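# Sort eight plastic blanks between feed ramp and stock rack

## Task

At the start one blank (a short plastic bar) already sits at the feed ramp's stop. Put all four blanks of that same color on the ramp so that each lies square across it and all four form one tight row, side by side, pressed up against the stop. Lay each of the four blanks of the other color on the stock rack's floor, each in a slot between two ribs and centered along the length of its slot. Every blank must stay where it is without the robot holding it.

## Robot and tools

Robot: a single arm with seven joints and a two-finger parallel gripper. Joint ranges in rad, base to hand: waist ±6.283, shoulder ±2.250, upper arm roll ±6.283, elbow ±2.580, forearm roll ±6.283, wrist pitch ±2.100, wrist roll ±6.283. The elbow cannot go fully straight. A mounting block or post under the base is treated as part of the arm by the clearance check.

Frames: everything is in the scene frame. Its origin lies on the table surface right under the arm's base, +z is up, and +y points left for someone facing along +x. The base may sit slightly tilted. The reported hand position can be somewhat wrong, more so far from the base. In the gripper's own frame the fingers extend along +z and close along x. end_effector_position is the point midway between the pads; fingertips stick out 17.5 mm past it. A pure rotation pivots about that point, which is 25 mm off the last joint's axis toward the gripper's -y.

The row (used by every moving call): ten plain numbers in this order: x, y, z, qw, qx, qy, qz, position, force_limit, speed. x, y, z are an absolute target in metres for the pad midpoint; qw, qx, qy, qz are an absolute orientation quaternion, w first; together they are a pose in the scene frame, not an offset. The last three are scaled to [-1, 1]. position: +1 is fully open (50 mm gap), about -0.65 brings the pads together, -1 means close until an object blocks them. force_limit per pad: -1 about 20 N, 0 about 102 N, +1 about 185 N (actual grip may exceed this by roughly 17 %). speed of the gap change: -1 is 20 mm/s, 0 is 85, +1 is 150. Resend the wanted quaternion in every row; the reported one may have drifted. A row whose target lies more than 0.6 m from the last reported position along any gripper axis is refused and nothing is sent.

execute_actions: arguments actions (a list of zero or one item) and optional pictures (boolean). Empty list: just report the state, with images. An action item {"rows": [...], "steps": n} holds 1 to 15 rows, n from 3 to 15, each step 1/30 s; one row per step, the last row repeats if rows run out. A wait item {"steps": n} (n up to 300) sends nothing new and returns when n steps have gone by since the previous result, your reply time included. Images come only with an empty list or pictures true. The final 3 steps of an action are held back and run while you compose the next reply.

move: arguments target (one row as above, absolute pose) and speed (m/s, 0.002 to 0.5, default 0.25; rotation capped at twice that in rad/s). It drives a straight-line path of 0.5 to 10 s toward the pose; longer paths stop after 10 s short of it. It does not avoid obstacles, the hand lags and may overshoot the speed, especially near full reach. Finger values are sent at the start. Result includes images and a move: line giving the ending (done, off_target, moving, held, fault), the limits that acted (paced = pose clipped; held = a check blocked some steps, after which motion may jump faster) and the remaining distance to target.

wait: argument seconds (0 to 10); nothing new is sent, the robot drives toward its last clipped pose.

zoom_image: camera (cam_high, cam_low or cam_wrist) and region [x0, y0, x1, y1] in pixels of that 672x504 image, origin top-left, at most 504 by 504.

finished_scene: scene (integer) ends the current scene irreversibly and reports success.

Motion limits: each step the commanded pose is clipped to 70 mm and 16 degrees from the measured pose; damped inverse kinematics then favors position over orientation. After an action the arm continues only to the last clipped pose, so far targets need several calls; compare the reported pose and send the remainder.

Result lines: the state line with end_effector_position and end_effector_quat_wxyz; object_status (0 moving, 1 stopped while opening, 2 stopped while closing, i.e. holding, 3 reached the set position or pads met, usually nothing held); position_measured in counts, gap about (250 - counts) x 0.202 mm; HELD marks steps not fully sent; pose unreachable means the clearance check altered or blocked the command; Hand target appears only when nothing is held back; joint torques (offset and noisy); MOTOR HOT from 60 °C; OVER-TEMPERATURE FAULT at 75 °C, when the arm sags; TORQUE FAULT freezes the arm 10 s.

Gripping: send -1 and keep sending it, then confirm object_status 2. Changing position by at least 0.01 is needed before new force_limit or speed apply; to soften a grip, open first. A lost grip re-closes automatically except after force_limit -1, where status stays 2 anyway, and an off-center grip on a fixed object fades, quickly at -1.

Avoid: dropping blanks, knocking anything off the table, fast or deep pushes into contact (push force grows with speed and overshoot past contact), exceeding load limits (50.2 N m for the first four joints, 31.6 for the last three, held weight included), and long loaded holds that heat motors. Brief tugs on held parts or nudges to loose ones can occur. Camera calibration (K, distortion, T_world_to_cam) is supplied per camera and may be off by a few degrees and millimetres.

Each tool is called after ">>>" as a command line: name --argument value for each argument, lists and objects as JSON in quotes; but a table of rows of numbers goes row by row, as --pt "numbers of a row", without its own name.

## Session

>>> execute_actions --actions '[]'

Scene clock: 0.00 s of 9600.00 s.
end_effector_position=(+0.0469, +0.1447, +0.1386) position_measured=3 object_status=3 end_effector_quat_wxyz=(+0.206, +0.959, -0.039, -0.189)
Joint positions: [-1.736  0.57   0.661  2.346 -0.457  0.97  -0.55 ]
Joint velocities: [ 0.    -0.     0.     0.     0.    -0.001  0.   ]
Joint torques (N m, as the joint torque sensors report them, + toward a larger angle): no reading
Motor temperatures (°C, as the motors report them): [31 31 25 30 34 33 37]
Hand target: +0.047, +0.145, +0.139; +0.206, +0.959, -0.039, -0.189
camera_calibration (this result's frames):
cam_wrist: T_world_to_cam=[[0.932974, -0.223158, -0.282419, 0.0156119], [-0.0553703, -0.864259, 0.499991, 0.0749816], [-0.35566, -0.450841, -0.818687, 0.359597], [0, 0, 0, 1]] pos_world=[0.11748, 0.230408, 0.261316]

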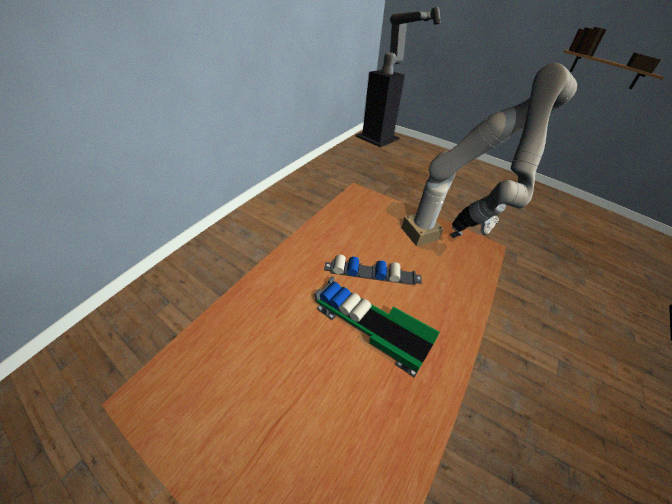

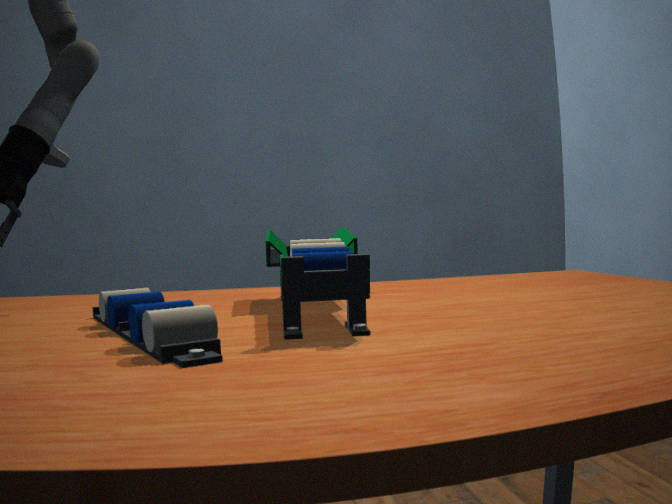

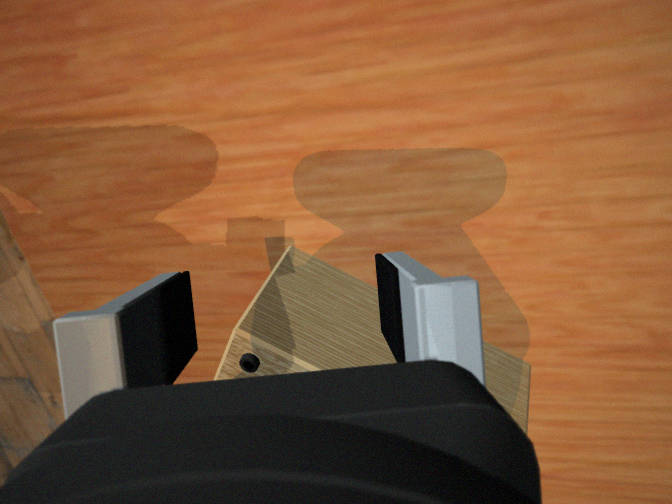

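>>> zoom_image --camera "cam_high" --region '[300, 230, 460, 390]'

>>> zoom_image --camera "cam_low" --region '[70, 210, 390, 380]'

Region (300, 230, 460, 390) of cam_high's 672x504 image, scaled by 3.150, with more detail than that image has.

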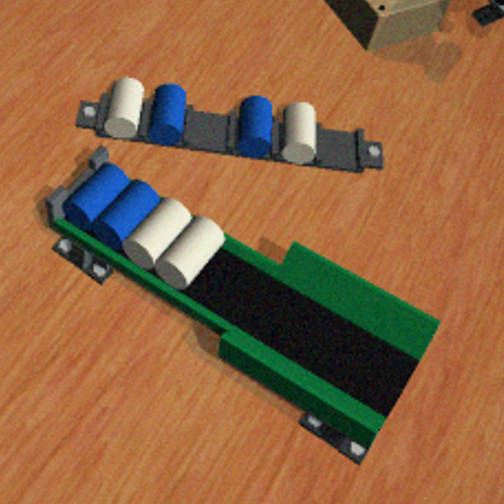

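Region (70, 210, 390, 380) of cam_low's 672x504 image, scaled by 1.575, with more detail than that image has; it fills the top 268 rows of this view, and the rest is white.

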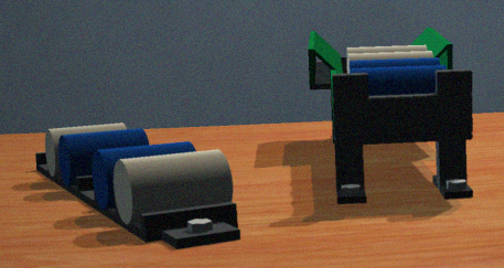

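>>> move --target '[0.2, 0.2, 0.28, 0.05, 0.95, 0.3, -0.05, 1, -0.3, 0]' --speed 0.4

>>> move --target '[0.408, -0.038, 0.36, 0, 0.5373, 0.8434, 0, 1, -0.3, 0]' --speed 0.45

Scene clock: 2.77 s of 9600.00 s.
end_effector_position=(+0.1999, +0.1997, +0.2793) position_measured=3 object_status=3 end_effector_quat_wxyz=(+0.051, +0.951, +0.300, -0.050)
Joint positions: [-1.719  0.127  0.773  2.017 -0.044  1.155 -0.109]
Joint velocities: [ 0.003 -0.002  0.005 -0.001 -0.002  0.001  0.003]
Joint torques (N m, as the joint torque sensors report them, + toward a larger angle): [-0.99 -7.93  0.69 -8.41 -0.02  0.69  0.05]
Motor temperatures (°C, as the motors report them): [31 31 25 30 34 33 37]
Hand target: +0.200, +0.200, +0.279; +0.051, +0.951, +0.300, -0.050
Off the commanded pose: 0.001 m, 0 deg.
Kept back: nothing.
move: done
camera_calibration (this result's frames):
cam_wrist: T_world_to_cam=[[0.865273, 0.493218, -0.0896605, -0.258599], [0.501294, -0.852263, 0.149508, 0.0448458], [-0.00267438, -0.174311, -0.984687, 0.474528], [0, 0, 0, 1]] pos_world=[0.202547, 0.248482, 0.43737]

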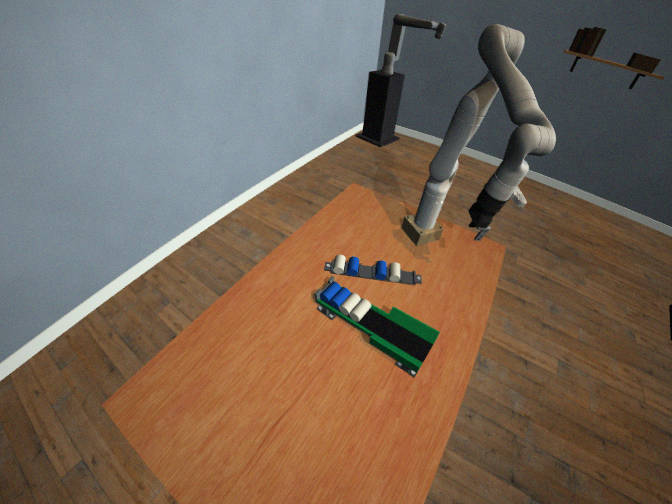

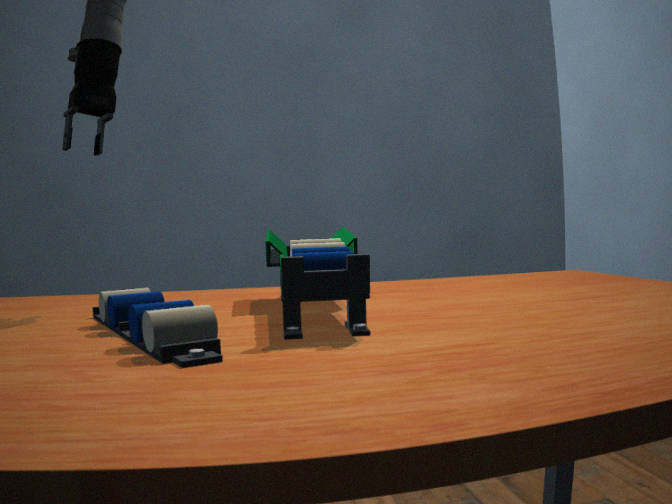

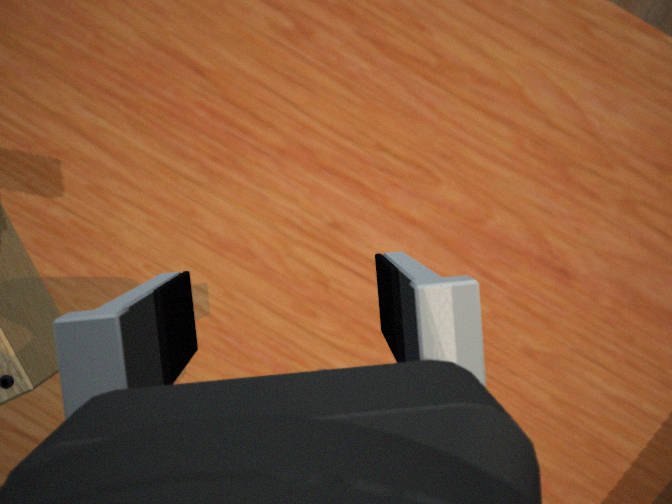

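Scene clock: 5.43 s of 9600.00 s.
end_effector_position=(+0.4069, -0.0372, +0.3605) position_measured=3 object_status=3 end_effector_quat_wxyz=(-0.000, +0.538, +0.843, -0.000)
Joint positions: [-0.775  0.366  0.857  1.512 -0.291  1.387  2.312]
Joint velocities: [ 0.004  0.005  0.002  0.001 -0.002  0.     0.001]
Joint torques (N m, as the joint torque sensors report them, + toward a larger angle): [ -0.15 -13.2    2.95  -9.51   0.28  -0.1   -0.03]
Motor temperatures (°C, as the motors report them): [31 31 25 30 34 33 37]
Hand target: +0.407, -0.037, +0.360; -0.000, +0.538, +0.843, -0.000
Off the commanded pose: 0.001 m, 0 deg.
Kept back: nothing.
move: done; limits=paced
camera_calibration (this result's frames):
cam_wrist: T_world_to_cam=[[-0.337524, 0.940861, 0.029304, 0.149657], [0.939574, 0.334843, 0.0712788, -0.378949], [0.0572511, 0.0515916, -0.997026, 0.502271], [0, 0, 0, 1]] pos_world=[0.377808, -0.0398312, 0.523403]

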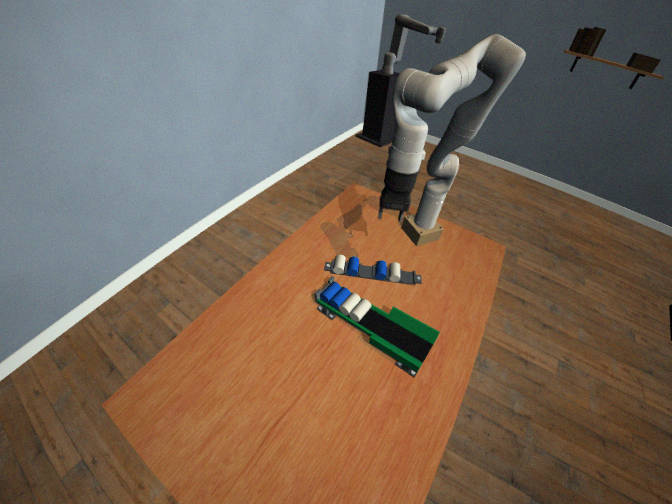

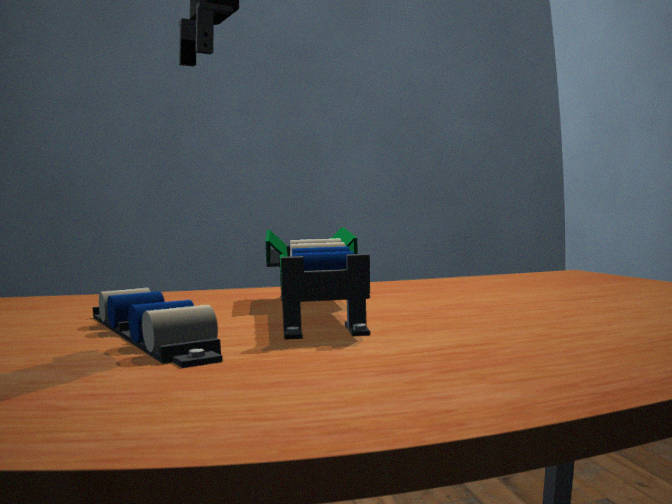

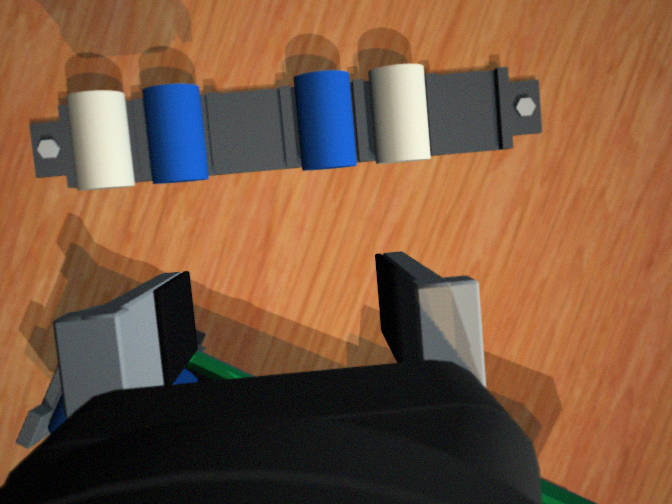

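>>> zoom_image --camera "cam_wrist" --region '[20, 40, 300, 220]'

>>> zoom_image --camera "cam_wrist" --region '[270, 20, 550, 200]'

>>> zoom_image --camera "cam_wrist" --region '[140, 230, 440, 400]'

Region (20, 40, 300, 220) of cam_wrist's 672x504 image, scaled by 1.800; it fills the top 324 rows of this view, and the rest is white.

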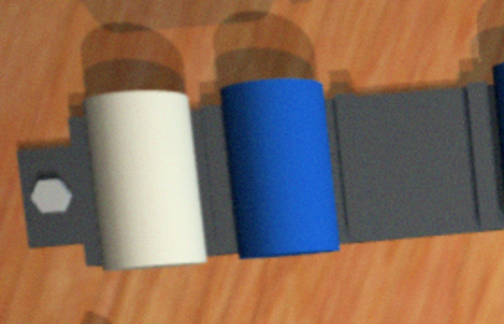

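Region (270, 20, 550, 200) of cam_wrist's 672x504 image, scaled by 1.800; it fills the top 324 rows of this view, and the rest is white.

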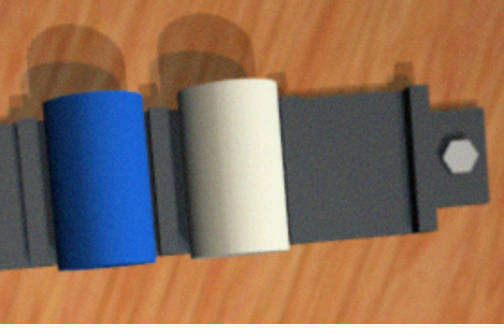

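Region (140, 230, 440, 400) of cam_wrist's 672x504 image, scaled by 1.680; it fills the top 286 rows of this view, and the rest is white.

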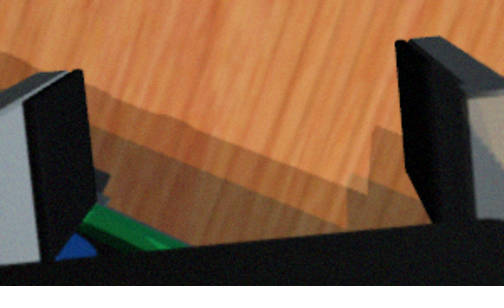

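>>> move --target '[0.62, -0.05, 0.3, 0, 0.7431, 0.6691, 0, 0.83, -0.3, 0]' --speed 0.4

Scene clock: 7.83 s of 9600.00 s.
end_effector_position=(+0.6204, -0.0489, +0.3016) position_measured=29 object_status=3 end_effector_quat_wxyz=(+0.001, +0.743, +0.669, +0.000)
Joint positions: [-0.357  0.971  0.802  0.628 -0.651  1.684  1.752]
Joint velocities: [ 0.014  0.014  0.    -0.017 -0.     0.007 -0.003]
Joint torques (N m, as the joint torque sensors report them, + toward a larger angle): [ -0.13 -25.65   3.65  -7.94   0.2    0.02  -0.2 ]
Motor temperatures (°C, as the motors report them): [31 31 25 30 34 33 37]
Hand target: +0.620, -0.050, +0.301; +0.001, +0.743, +0.669, -0.000
Off the commanded pose: 0.002 m, 0 deg.
Kept back: nothing.
move: done
camera_calibration (this result's frames):
cam_wrist: T_world_to_cam=[[0.19416, 0.980573, 0.0278946, -0.0930957], [0.977888, -0.195723, 0.0736674, -0.621877], [0.0776959, 0.0129746, -0.996893, 0.417295], [0, 0, 0, 1]] pos_world=[0.593779, -0.035843, 0.464407]

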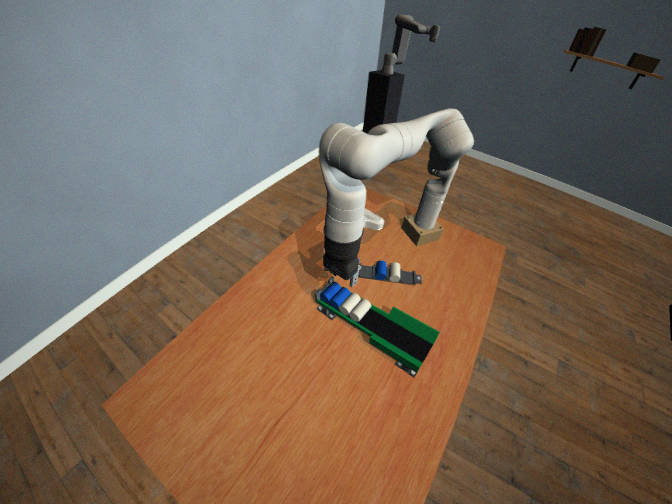

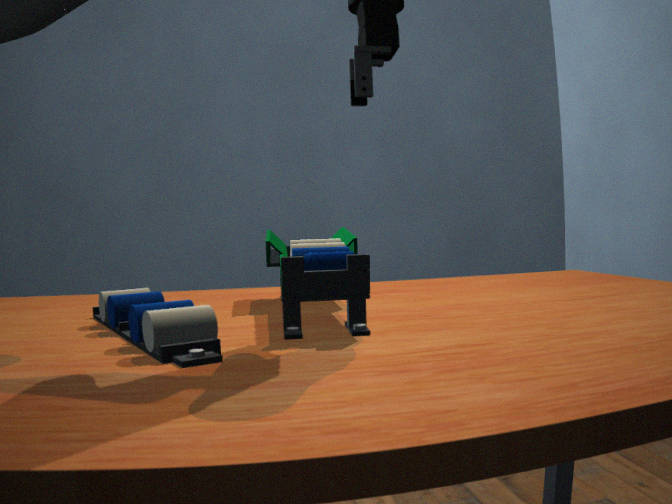

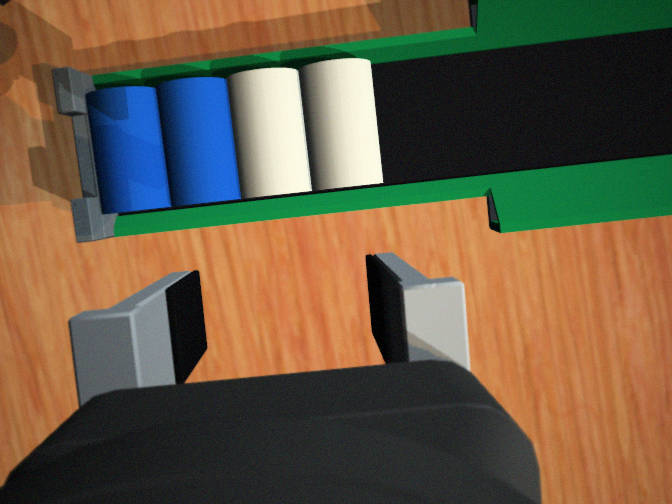

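>>> zoom_image --camera "cam_wrist" --region '[200, 30, 420, 230]'

>>> zoom_image --camera "cam_wrist" --region '[40, 50, 260, 250]'

>>> zoom_image --camera "cam_low" --region '[250, 215, 390, 345]'

Region (200, 30, 420, 230) of cam_wrist's 672x504 image, scaled by 2.291; it fills the top 458 rows of this view, and the rest is white.

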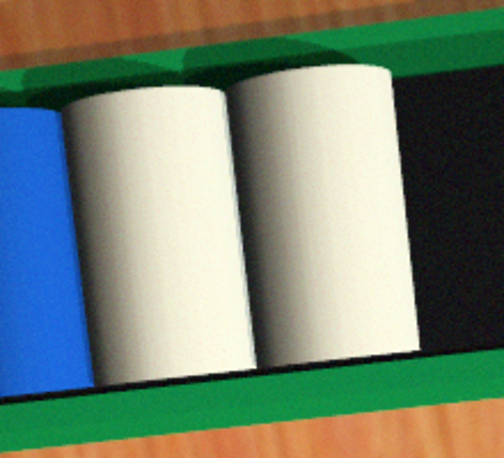

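Region (40, 50, 260, 250) of cam_wrist's 672x504 image, scaled by 2.291; it fills the top 458 rows of this view, and the rest is white.

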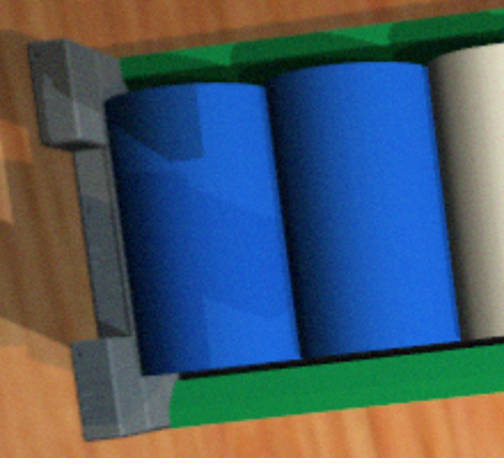

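Region (250, 215, 390, 345) of cam_low's 672x504 image, scaled by 3.600, with more detail than that image has; it fills the top 468 rows of this view, and the rest is white.

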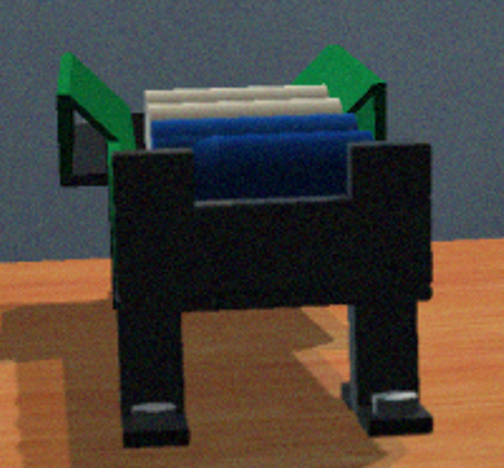

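>>> move --target '[0.5629, 0.0126, 0.1281, 0.1582, 0.7152, 0.6588, -0.1717, 0.83, -0.3, 0]' --speed 0.3

Scene clock: 10.27 s of 9600.00 s.
end_effector_position=(+0.5635, +0.0122, +0.1290) position_measured=29 object_status=3 end_effector_quat_wxyz=(+0.158, +0.715, +0.659, -0.171)
Joint positions: [-0.886  1.163  0.964  1.158 -0.434  1.206  1.556]
Joint velocities: [-0.009  0.005 -0.004  0.002  0.002  0.    -0.002]
Joint torques (N m, as the joint torque sensors report them, + toward a larger angle): [  0.1  -23.88   8.64  -5.04   1.59   0.07  -0.38]
Motor temperatures (°C, as the motors report them): [31 31 25 30 34 33 37]
Hand target: +0.563, +0.013, +0.129; +0.158, +0.715, +0.659, -0.172
Off the commanded pose: 0.001 m, 0 deg.
Kept back: nothing.
move: done
camera_calibration (this result's frames):
cam_wrist: T_world_to_cam=[[0.164649, 0.890255, -0.424662, -0.0609788], [0.985616, -0.131862, 0.105708, -0.55083], [0.0381097, -0.435958, -0.89916, 0.26402], [0, 0, 0, 1]] pos_world=[0.542885, 0.0967544, 0.269727]

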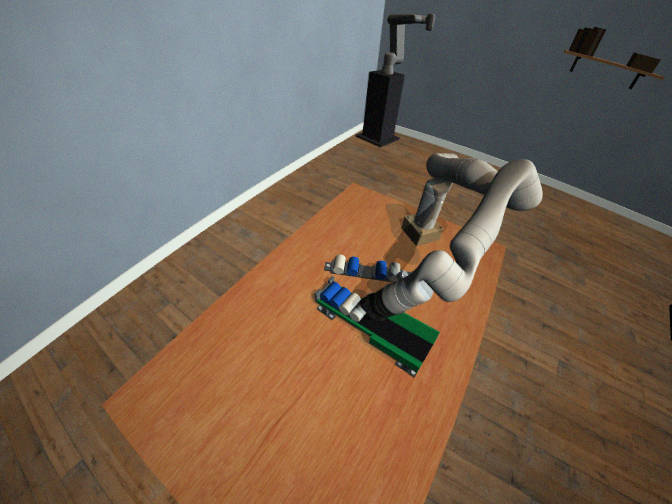

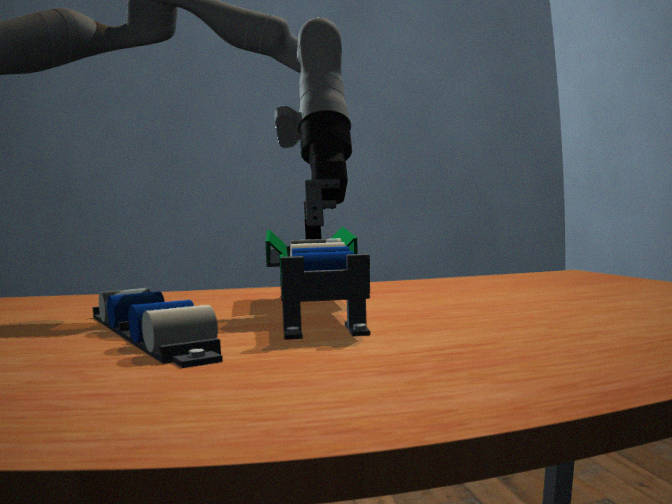

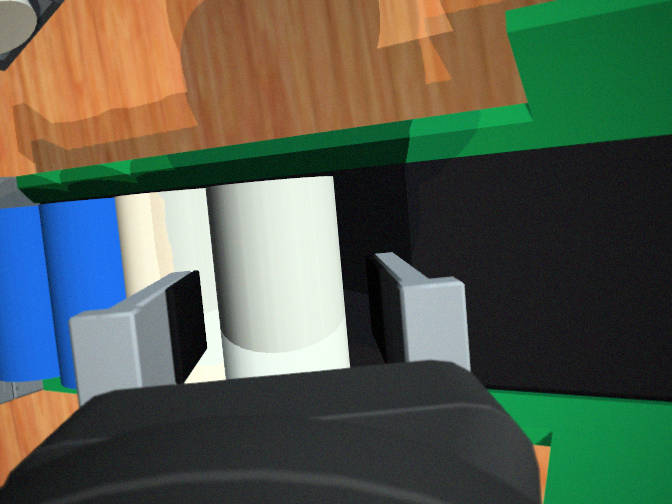

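>>> execute_actions --actions '[]'

>>> zoom_image --camera "cam_wrist" --region '[160, 150, 400, 390]'

Scene clock: 10.30 s of 9600.00 s.
end_effector_position=(+0.5635, +0.0123, +0.1289) position_measured=29 object_status=3 end_effector_quat_wxyz=(+0.158, +0.715, +0.659, -0.171)
Joint positions: [-0.886  1.163  0.964  1.158 -0.434  1.206  1.556]
Joint velocities: [-0.008  0.004 -0.001  0.001  0.002 -0.002 -0.001]
Joint torques (N m, as the joint torque sensors report them, + toward a larger angle): [ -0.08 -24.03   7.77  -5.06   1.34   0.01  -0.39]
Motor temperatures (°C, as the motors report them): [31 31 25 30 34 33 37]
Hand target: +0.563, +0.013, +0.129; +0.158, +0.715, +0.659, -0.172
Off the commanded pose: 0.001 m, 0 deg.
Kept back: nothing.
Steps of this call (step 1: nothing new was sent). Readings (end_effector_position | what the end effector reports):
1: the state above
camera_calibration (this result's frames):
cam_wrist: T_world_to_cam=[[0.164333, 0.89026, -0.424774, -0.0609508], [0.985669, -0.131576, 0.105564, -0.550772], [0.0380895, -0.436034, -0.899124, 0.264009], [0, 0, 0, 1]] pos_world=[0.542839, 0.0969103, 0.269628]

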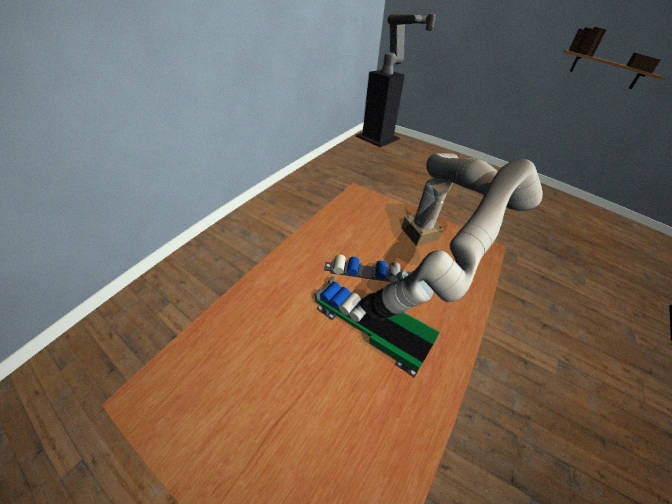

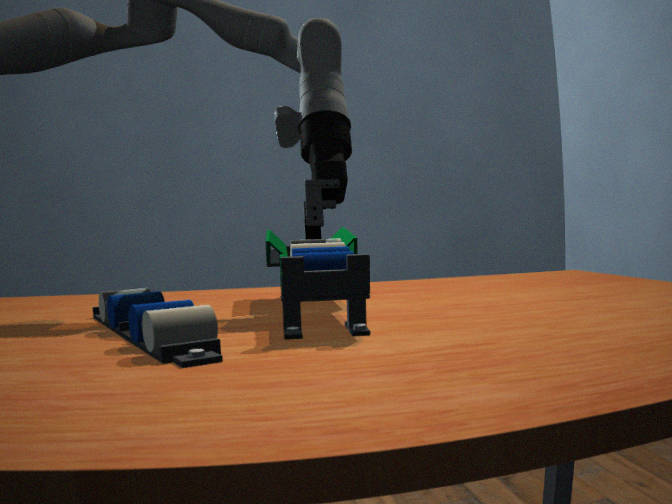

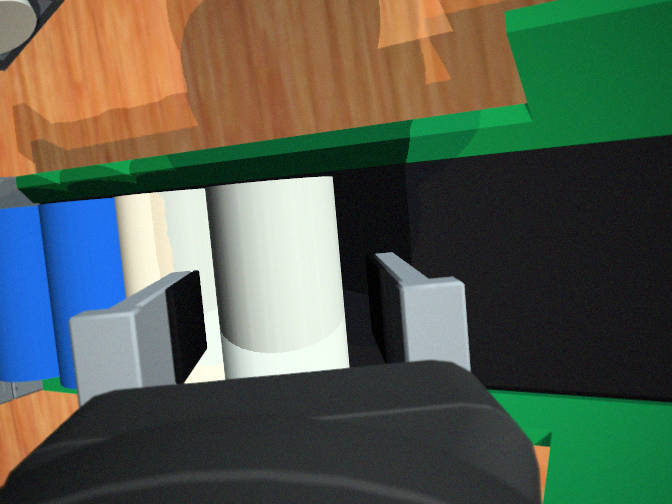

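Region (160, 150, 400, 390) of cam_wrist's 672x504 image, scaled by 2.100.

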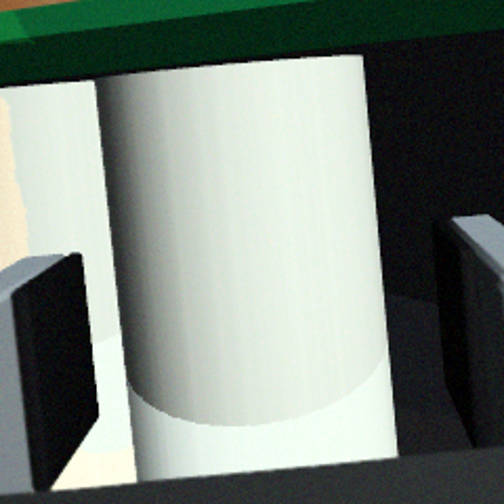

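>>> move --target '[0.5629, -0.0044, 0.1015, 0.1582, 0.7152, 0.6588, -0.1717, 0.83, -0.3, 0]' --speed 0.09

>>> zoom_image --camera "cam_wrist" --region '[160, 150, 400, 390]'

Scene clock: 11.43 s of 9600.00 s.
end_effector_position=(+0.5630, -0.0043, +0.1016) position_measured=29 object_status=3 end_effector_quat_wxyz=(+0.158, +0.715, +0.659, -0.172)
Joint positions: [-0.865  1.195  0.947  1.194 -0.45   1.137  1.573]
Joint velocities: [ 0.001  0.001  0.     0.001 -0.    -0.001  0.   ]
Joint torques (N m, as the joint torque sensors report them, + toward a larger angle): [ -0.29 -23.48   7.99  -4.79   1.7    0.02  -0.04]
Motor temperatures (°C, as the motors report them): [31 31 25 30 34 33 37]
Hand target: +0.563, -0.004, +0.102; +0.158, +0.715, +0.659, -0.172
Off the commanded pose: 0.000 m, 0 deg.
Kept back: nothing.
move: done
camera_calibration (this result's frames):
cam_wrist: T_world_to_cam=[[0.164213, 0.889796, -0.425791, -0.0575135], [0.985679, -0.131235, 0.105894, -0.549605], [0.0383452, -0.437082, -0.898604, 0.231971], [0, 0, 0, 1]] pos_world=[0.542284, 0.0804379, 0.242161]

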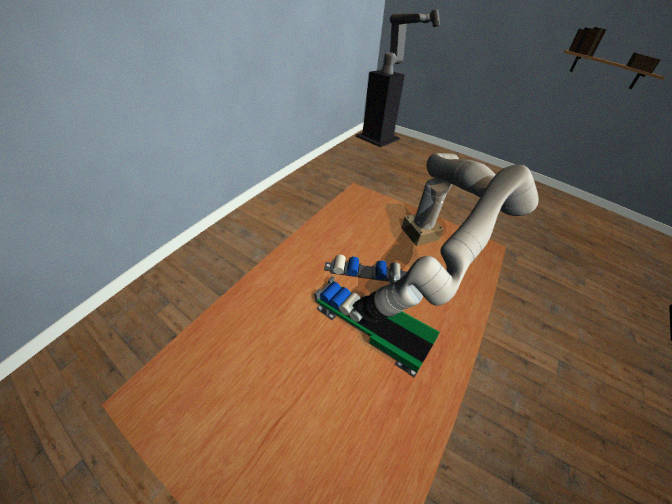

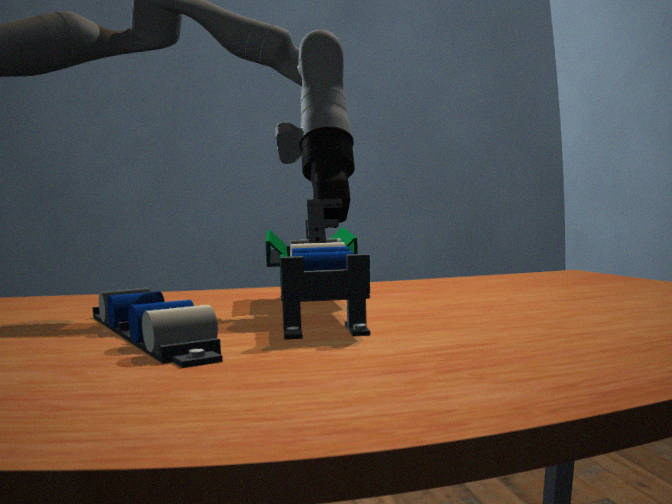

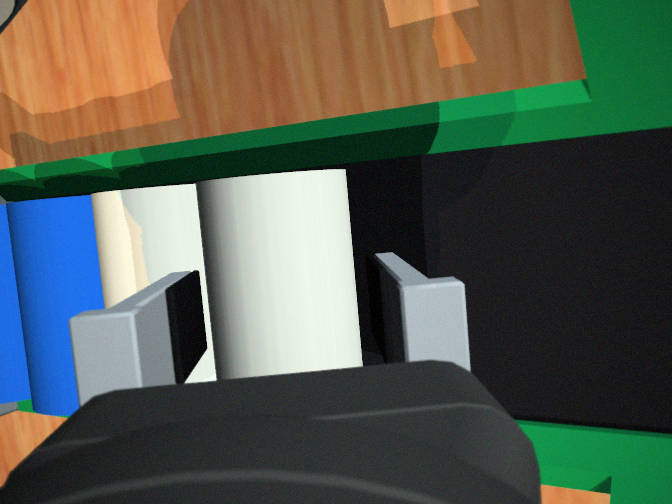

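Region (160, 150, 400, 390) of cam_wrist's 672x504 image, scaled by 2.100.

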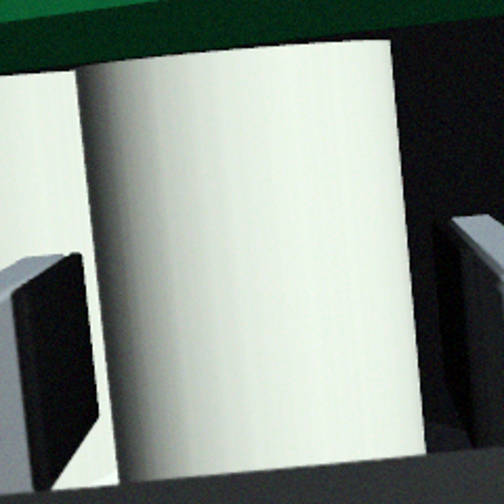

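>>> execute_actions --actions '[{"rows": [[0.5629,-0.0047,0.1009,0.1582,0.7152,0.6588,-0.1717,0.83,-0.3,0],[0.5629,-0.0051,0.1002,0.1582,0.7152,0.6588,-0.1717,0.83,-0.3,0],[0.5628,-0.0055,0.0994,0.1582,0.7152,0.6588,-0.1717,0.83,-0.3,0],[0.5628,-0.0058,0.0987,0.1582,0.7152,0.6588,-0.1717,0.83,-0.3,0],[0.5628,-0.0061,0.0981,0.1582,0.7152,0.6588,-0.1717,0.83,-0.3,0],[0.5628,-0.0063,0.0977,0.1582,0.7152,0.6588,-0.1717,0.83,-0.3,0],[0.5628,-0.0063,0.0977,0.1582,0.7152,0.6588,-0.1717,0.83,-0.3,0],[0.5628,-0.0063,0.0977,0.1582,0.7152,0.6588,-0.1717,0.83,-0.3,0],[0.5628,-0.0063,0.0977,0.1582,0.7152,0.6588,-0.1717,0.83,-0.3,0],[0.5628,-0.0063,0.0977,0.1582,0.7152,0.6588,-0.1717,0.83,-0.3,0],[0.5628,-0.0063,0.0977,0.1582,0.7152,0.6588,-0.1717,-1,-0.3,-0.8]], "steps": 15}]'

>>> execute_actions --actions '[{"rows": [[0.5628,-0.0063,0.0977,0.1582,0.7152,0.6588,-0.1717,-1,-0.3,-0.8]], "steps": 10}]' --pictures true

Scene clock: 12.20 s of 9600.00 s.
end_effector_position=(+0.5639, -0.0047, +0.0997) position_measured=38 object_status=0 end_effector_quat_wxyz=(+0.159, +0.715, +0.659, -0.170)
Joint positions: [-0.865  1.196  0.945  1.197 -0.452  1.129  1.575]
Joint velocities: [ 0.004  0.005 -0.001 -0.     0.    -0.01   0.001]
Joint torques (N m, as the joint torque sensors report them, + toward a larger angle): [  0.95 -21.06   7.65  -4.3    1.45  -0.19  -0.03]
Motor temperatures (°C, as the motors report them): [31 31 25 30 34 33 37]
Steps of this call (steps 1 to 11: nothing new was sent; steps 12 to 23: the first 12 steps of this action). Readings (end_effector_position | what the end effector reports):
12: (+0.5630, -0.0044, +0.1014) | position_measured=29 object_status=3
13: (+0.5630, -0.0046, +0.1011) | position_measured=29 object_status=3
15: (+0.5630, -0.0052, +0.1002) | position_measured=29 object_status=3
19: (+0.5636, -0.0047, +0.0999) | position_measured=29 object_status=3
23: the state above

Scene clock: 12.53 s of 9600.00 s.
end_effector_position=(+0.5639, -0.0054, +0.0996) position_measured=60 object_status=2 end_effector_quat_wxyz=(+0.159, +0.715, +0.659, -0.170)
Joint positions: [-0.864  1.196  0.945  1.197 -0.452  1.128  1.575]
Joint velocities: [ 0.    -0.    -0.     0.     0.001  0.    -0.   ]
Joint torques (N m, as the joint torque sensors report them, + toward a larger angle): [  0.67 -21.59   7.55  -4.06   1.33  -0.2   -0.01]
Motor temperatures (°C, as the motors report them): [31 31 25 30 34 33 37]
Off your previous action's commanded pose: 0.002 m, 0 deg at its last step (step 3 of this call).
Steps of this call (steps 1 to 3: the last 3 steps of your previous action; steps 4 to 10: the first 7 steps of this action). Readings (end_effector_position | what the end effector reports):
4: (+0.5639, -0.0053, +0.0996) | position_measured=60 object_status=0
5: (+0.5639, -0.0054, +0.0996) | position_measured=60 object_status=0
7: (+0.5639, -0.0054, +0.0996) | position_measured=60 object_status=0
10: the state above
camera_calibration (this result's frames):
cam_wrist: T_world_to_cam=[[0.164336, 0.890375, -0.42453, -0.0577158], [0.985516, -0.129941, 0.108967, -0.55068], [0.0418577, -0.436288, -0.898833, 0.227712], [0, 0, 0, 1]] pos_world=[0.542657, 0.0791812, 0.240179]

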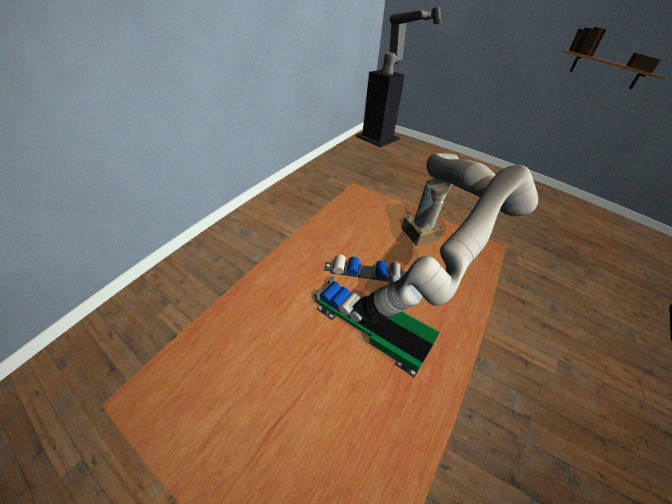

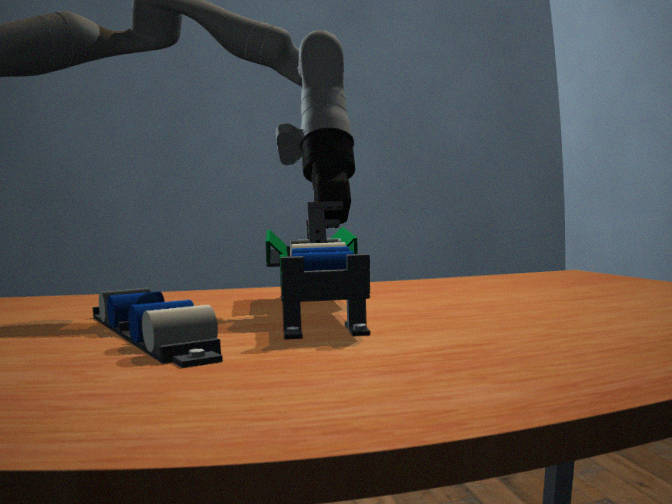

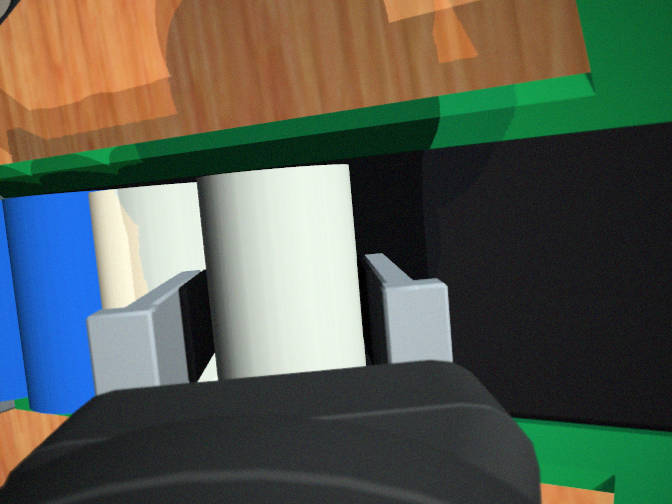

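>>> move --target '[0.5635, 0.0, 0.15, 0.1466, 0.7181, 0.6614, -0.1592, -1, -0.3, -0.8]' --speed 0.15

>>> move --target '[0.2824, 0.0497, 0.1, 0, 0.5366, 0.8439, 0, -1, -0.3, -0.8]' --speed 0.35

Scene clock: 13.97 s of 9600.00 s.
end_effector_position=(+0.5633, -0.0001, +0.1497) position_measured=60 object_status=2 end_effector_quat_wxyz=(+0.147, +0.718, +0.661, -0.159)
Joint positions: [-0.857  1.112  0.962  1.173 -0.434  1.213  1.602]
Joint velocities: [ 0.    -0.003  0.001  0.    -0.003  0.     0.001]
Joint torques (N m, as the joint torque sensors report them, + toward a larger angle): [ -0.14 -23.75   8.17  -5.92   1.81   0.05   0.22]
Motor temperatures (°C, as the motors report them): [31 31 25 30 34 33 37]
Hand target: +0.563, -0.000, +0.150; +0.147, +0.718, +0.661, -0.159
Off your previous action's commanded pose: 0.002 m, 0 deg at its last step (step 3 of this call).
Off the commanded pose: 0.000 m, 0 deg.
Kept back: nothing.
move: done
camera_calibration (this result's frames):
cam_wrist: T_world_to_cam=[[0.165885, 0.903937, -0.394183, -0.0464721], [0.985314, -0.135522, 0.103873, -0.55393], [0.0404744, -0.405625, -0.913143, 0.278096], [0, 0, 0, 1]] pos_world=[0.542249, 0.0797405, 0.293161]

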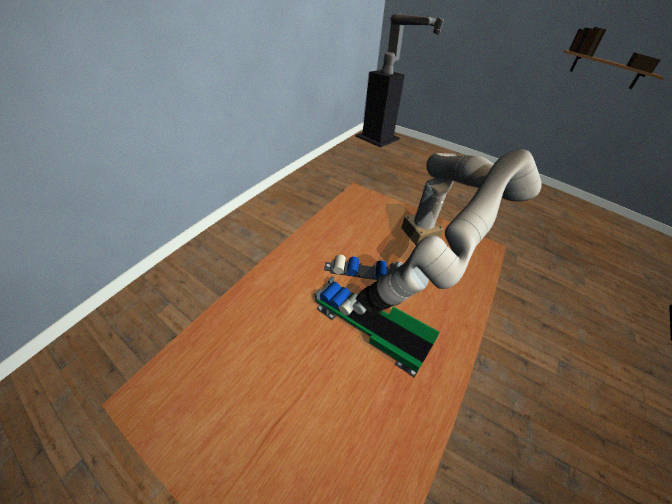

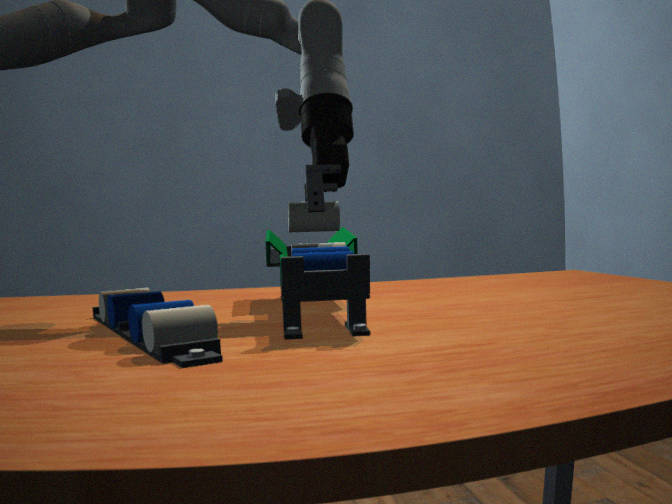

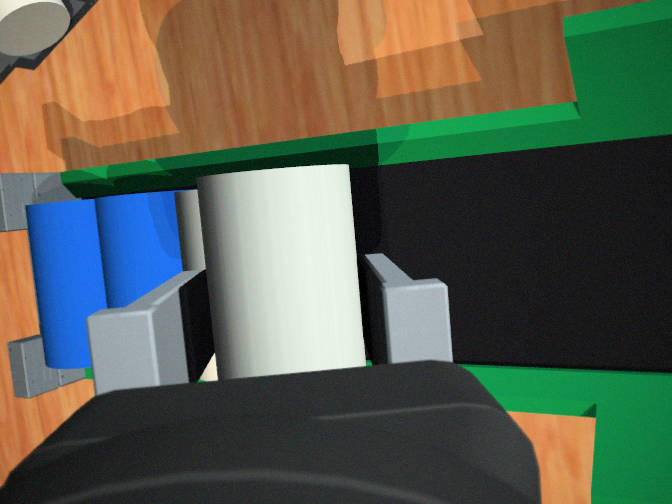

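Scene clock: 15.60 s of 9600.00 s.
end_effector_position=(+0.2818, +0.0505, +0.0984) position_measured=60 object_status=2 end_effector_quat_wxyz=(-0.001, +0.535, +0.845, +0.001)
Joint positions: [-0.855  0.542  0.517  2.312 -0.692  0.429  2.46 ]
Joint velocities: [ 0.017 -0.007  0.004  0.002 -0.008 -0.     0.01 ]
Joint torques (N m, as the joint torque sensors report them, + toward a larger angle): [ -0.72 -13.18   2.28  -2.99   0.52   0.05   0.44]
Motor temperatures (°C, as the motors report them): [31 31 25 30 34 33 37]
Hand target: +0.282, +0.050, +0.099; -0.000, +0.535, +0.845, +0.001
Off the commanded pose: 0.002 m, 0 deg.
Kept back: nothing.
move: done
camera_calibration (this result's frames):
cam_wrist: T_world_to_cam=[[-0.344372, 0.938318, 0.0311043, 0.0345043], [0.937111, 0.341546, 0.0719028, -0.271811], [0.0568441, 0.0539095, -0.996927, 0.243542], [0, 0, 0, 1]] pos_world=[0.252755, 0.0473307, 0.261264]

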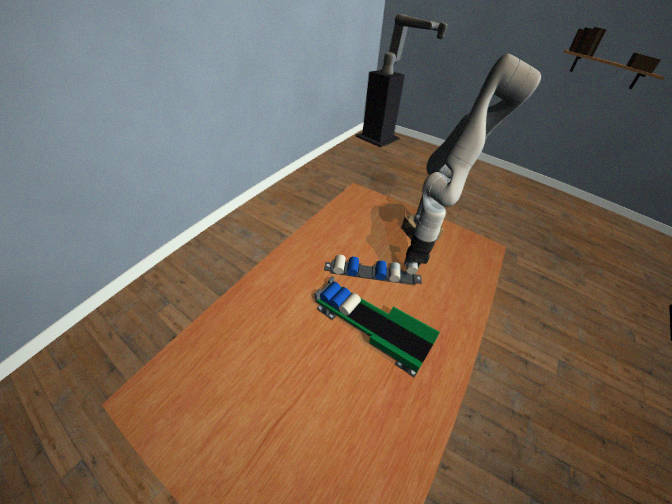

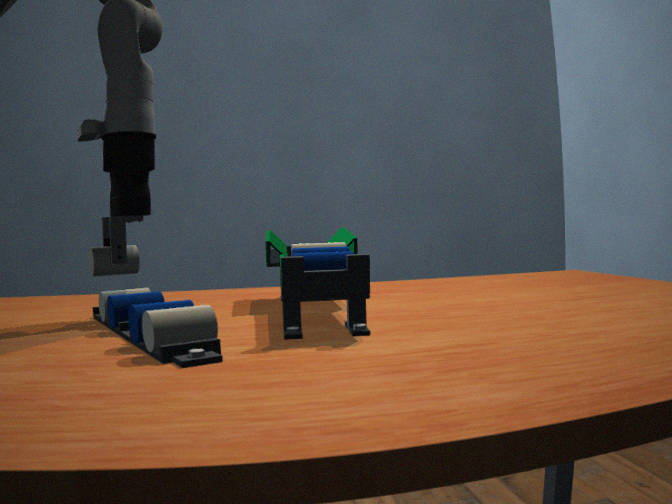

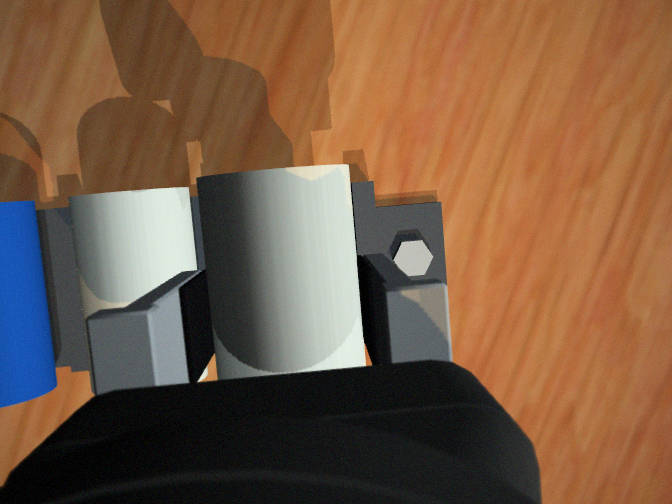

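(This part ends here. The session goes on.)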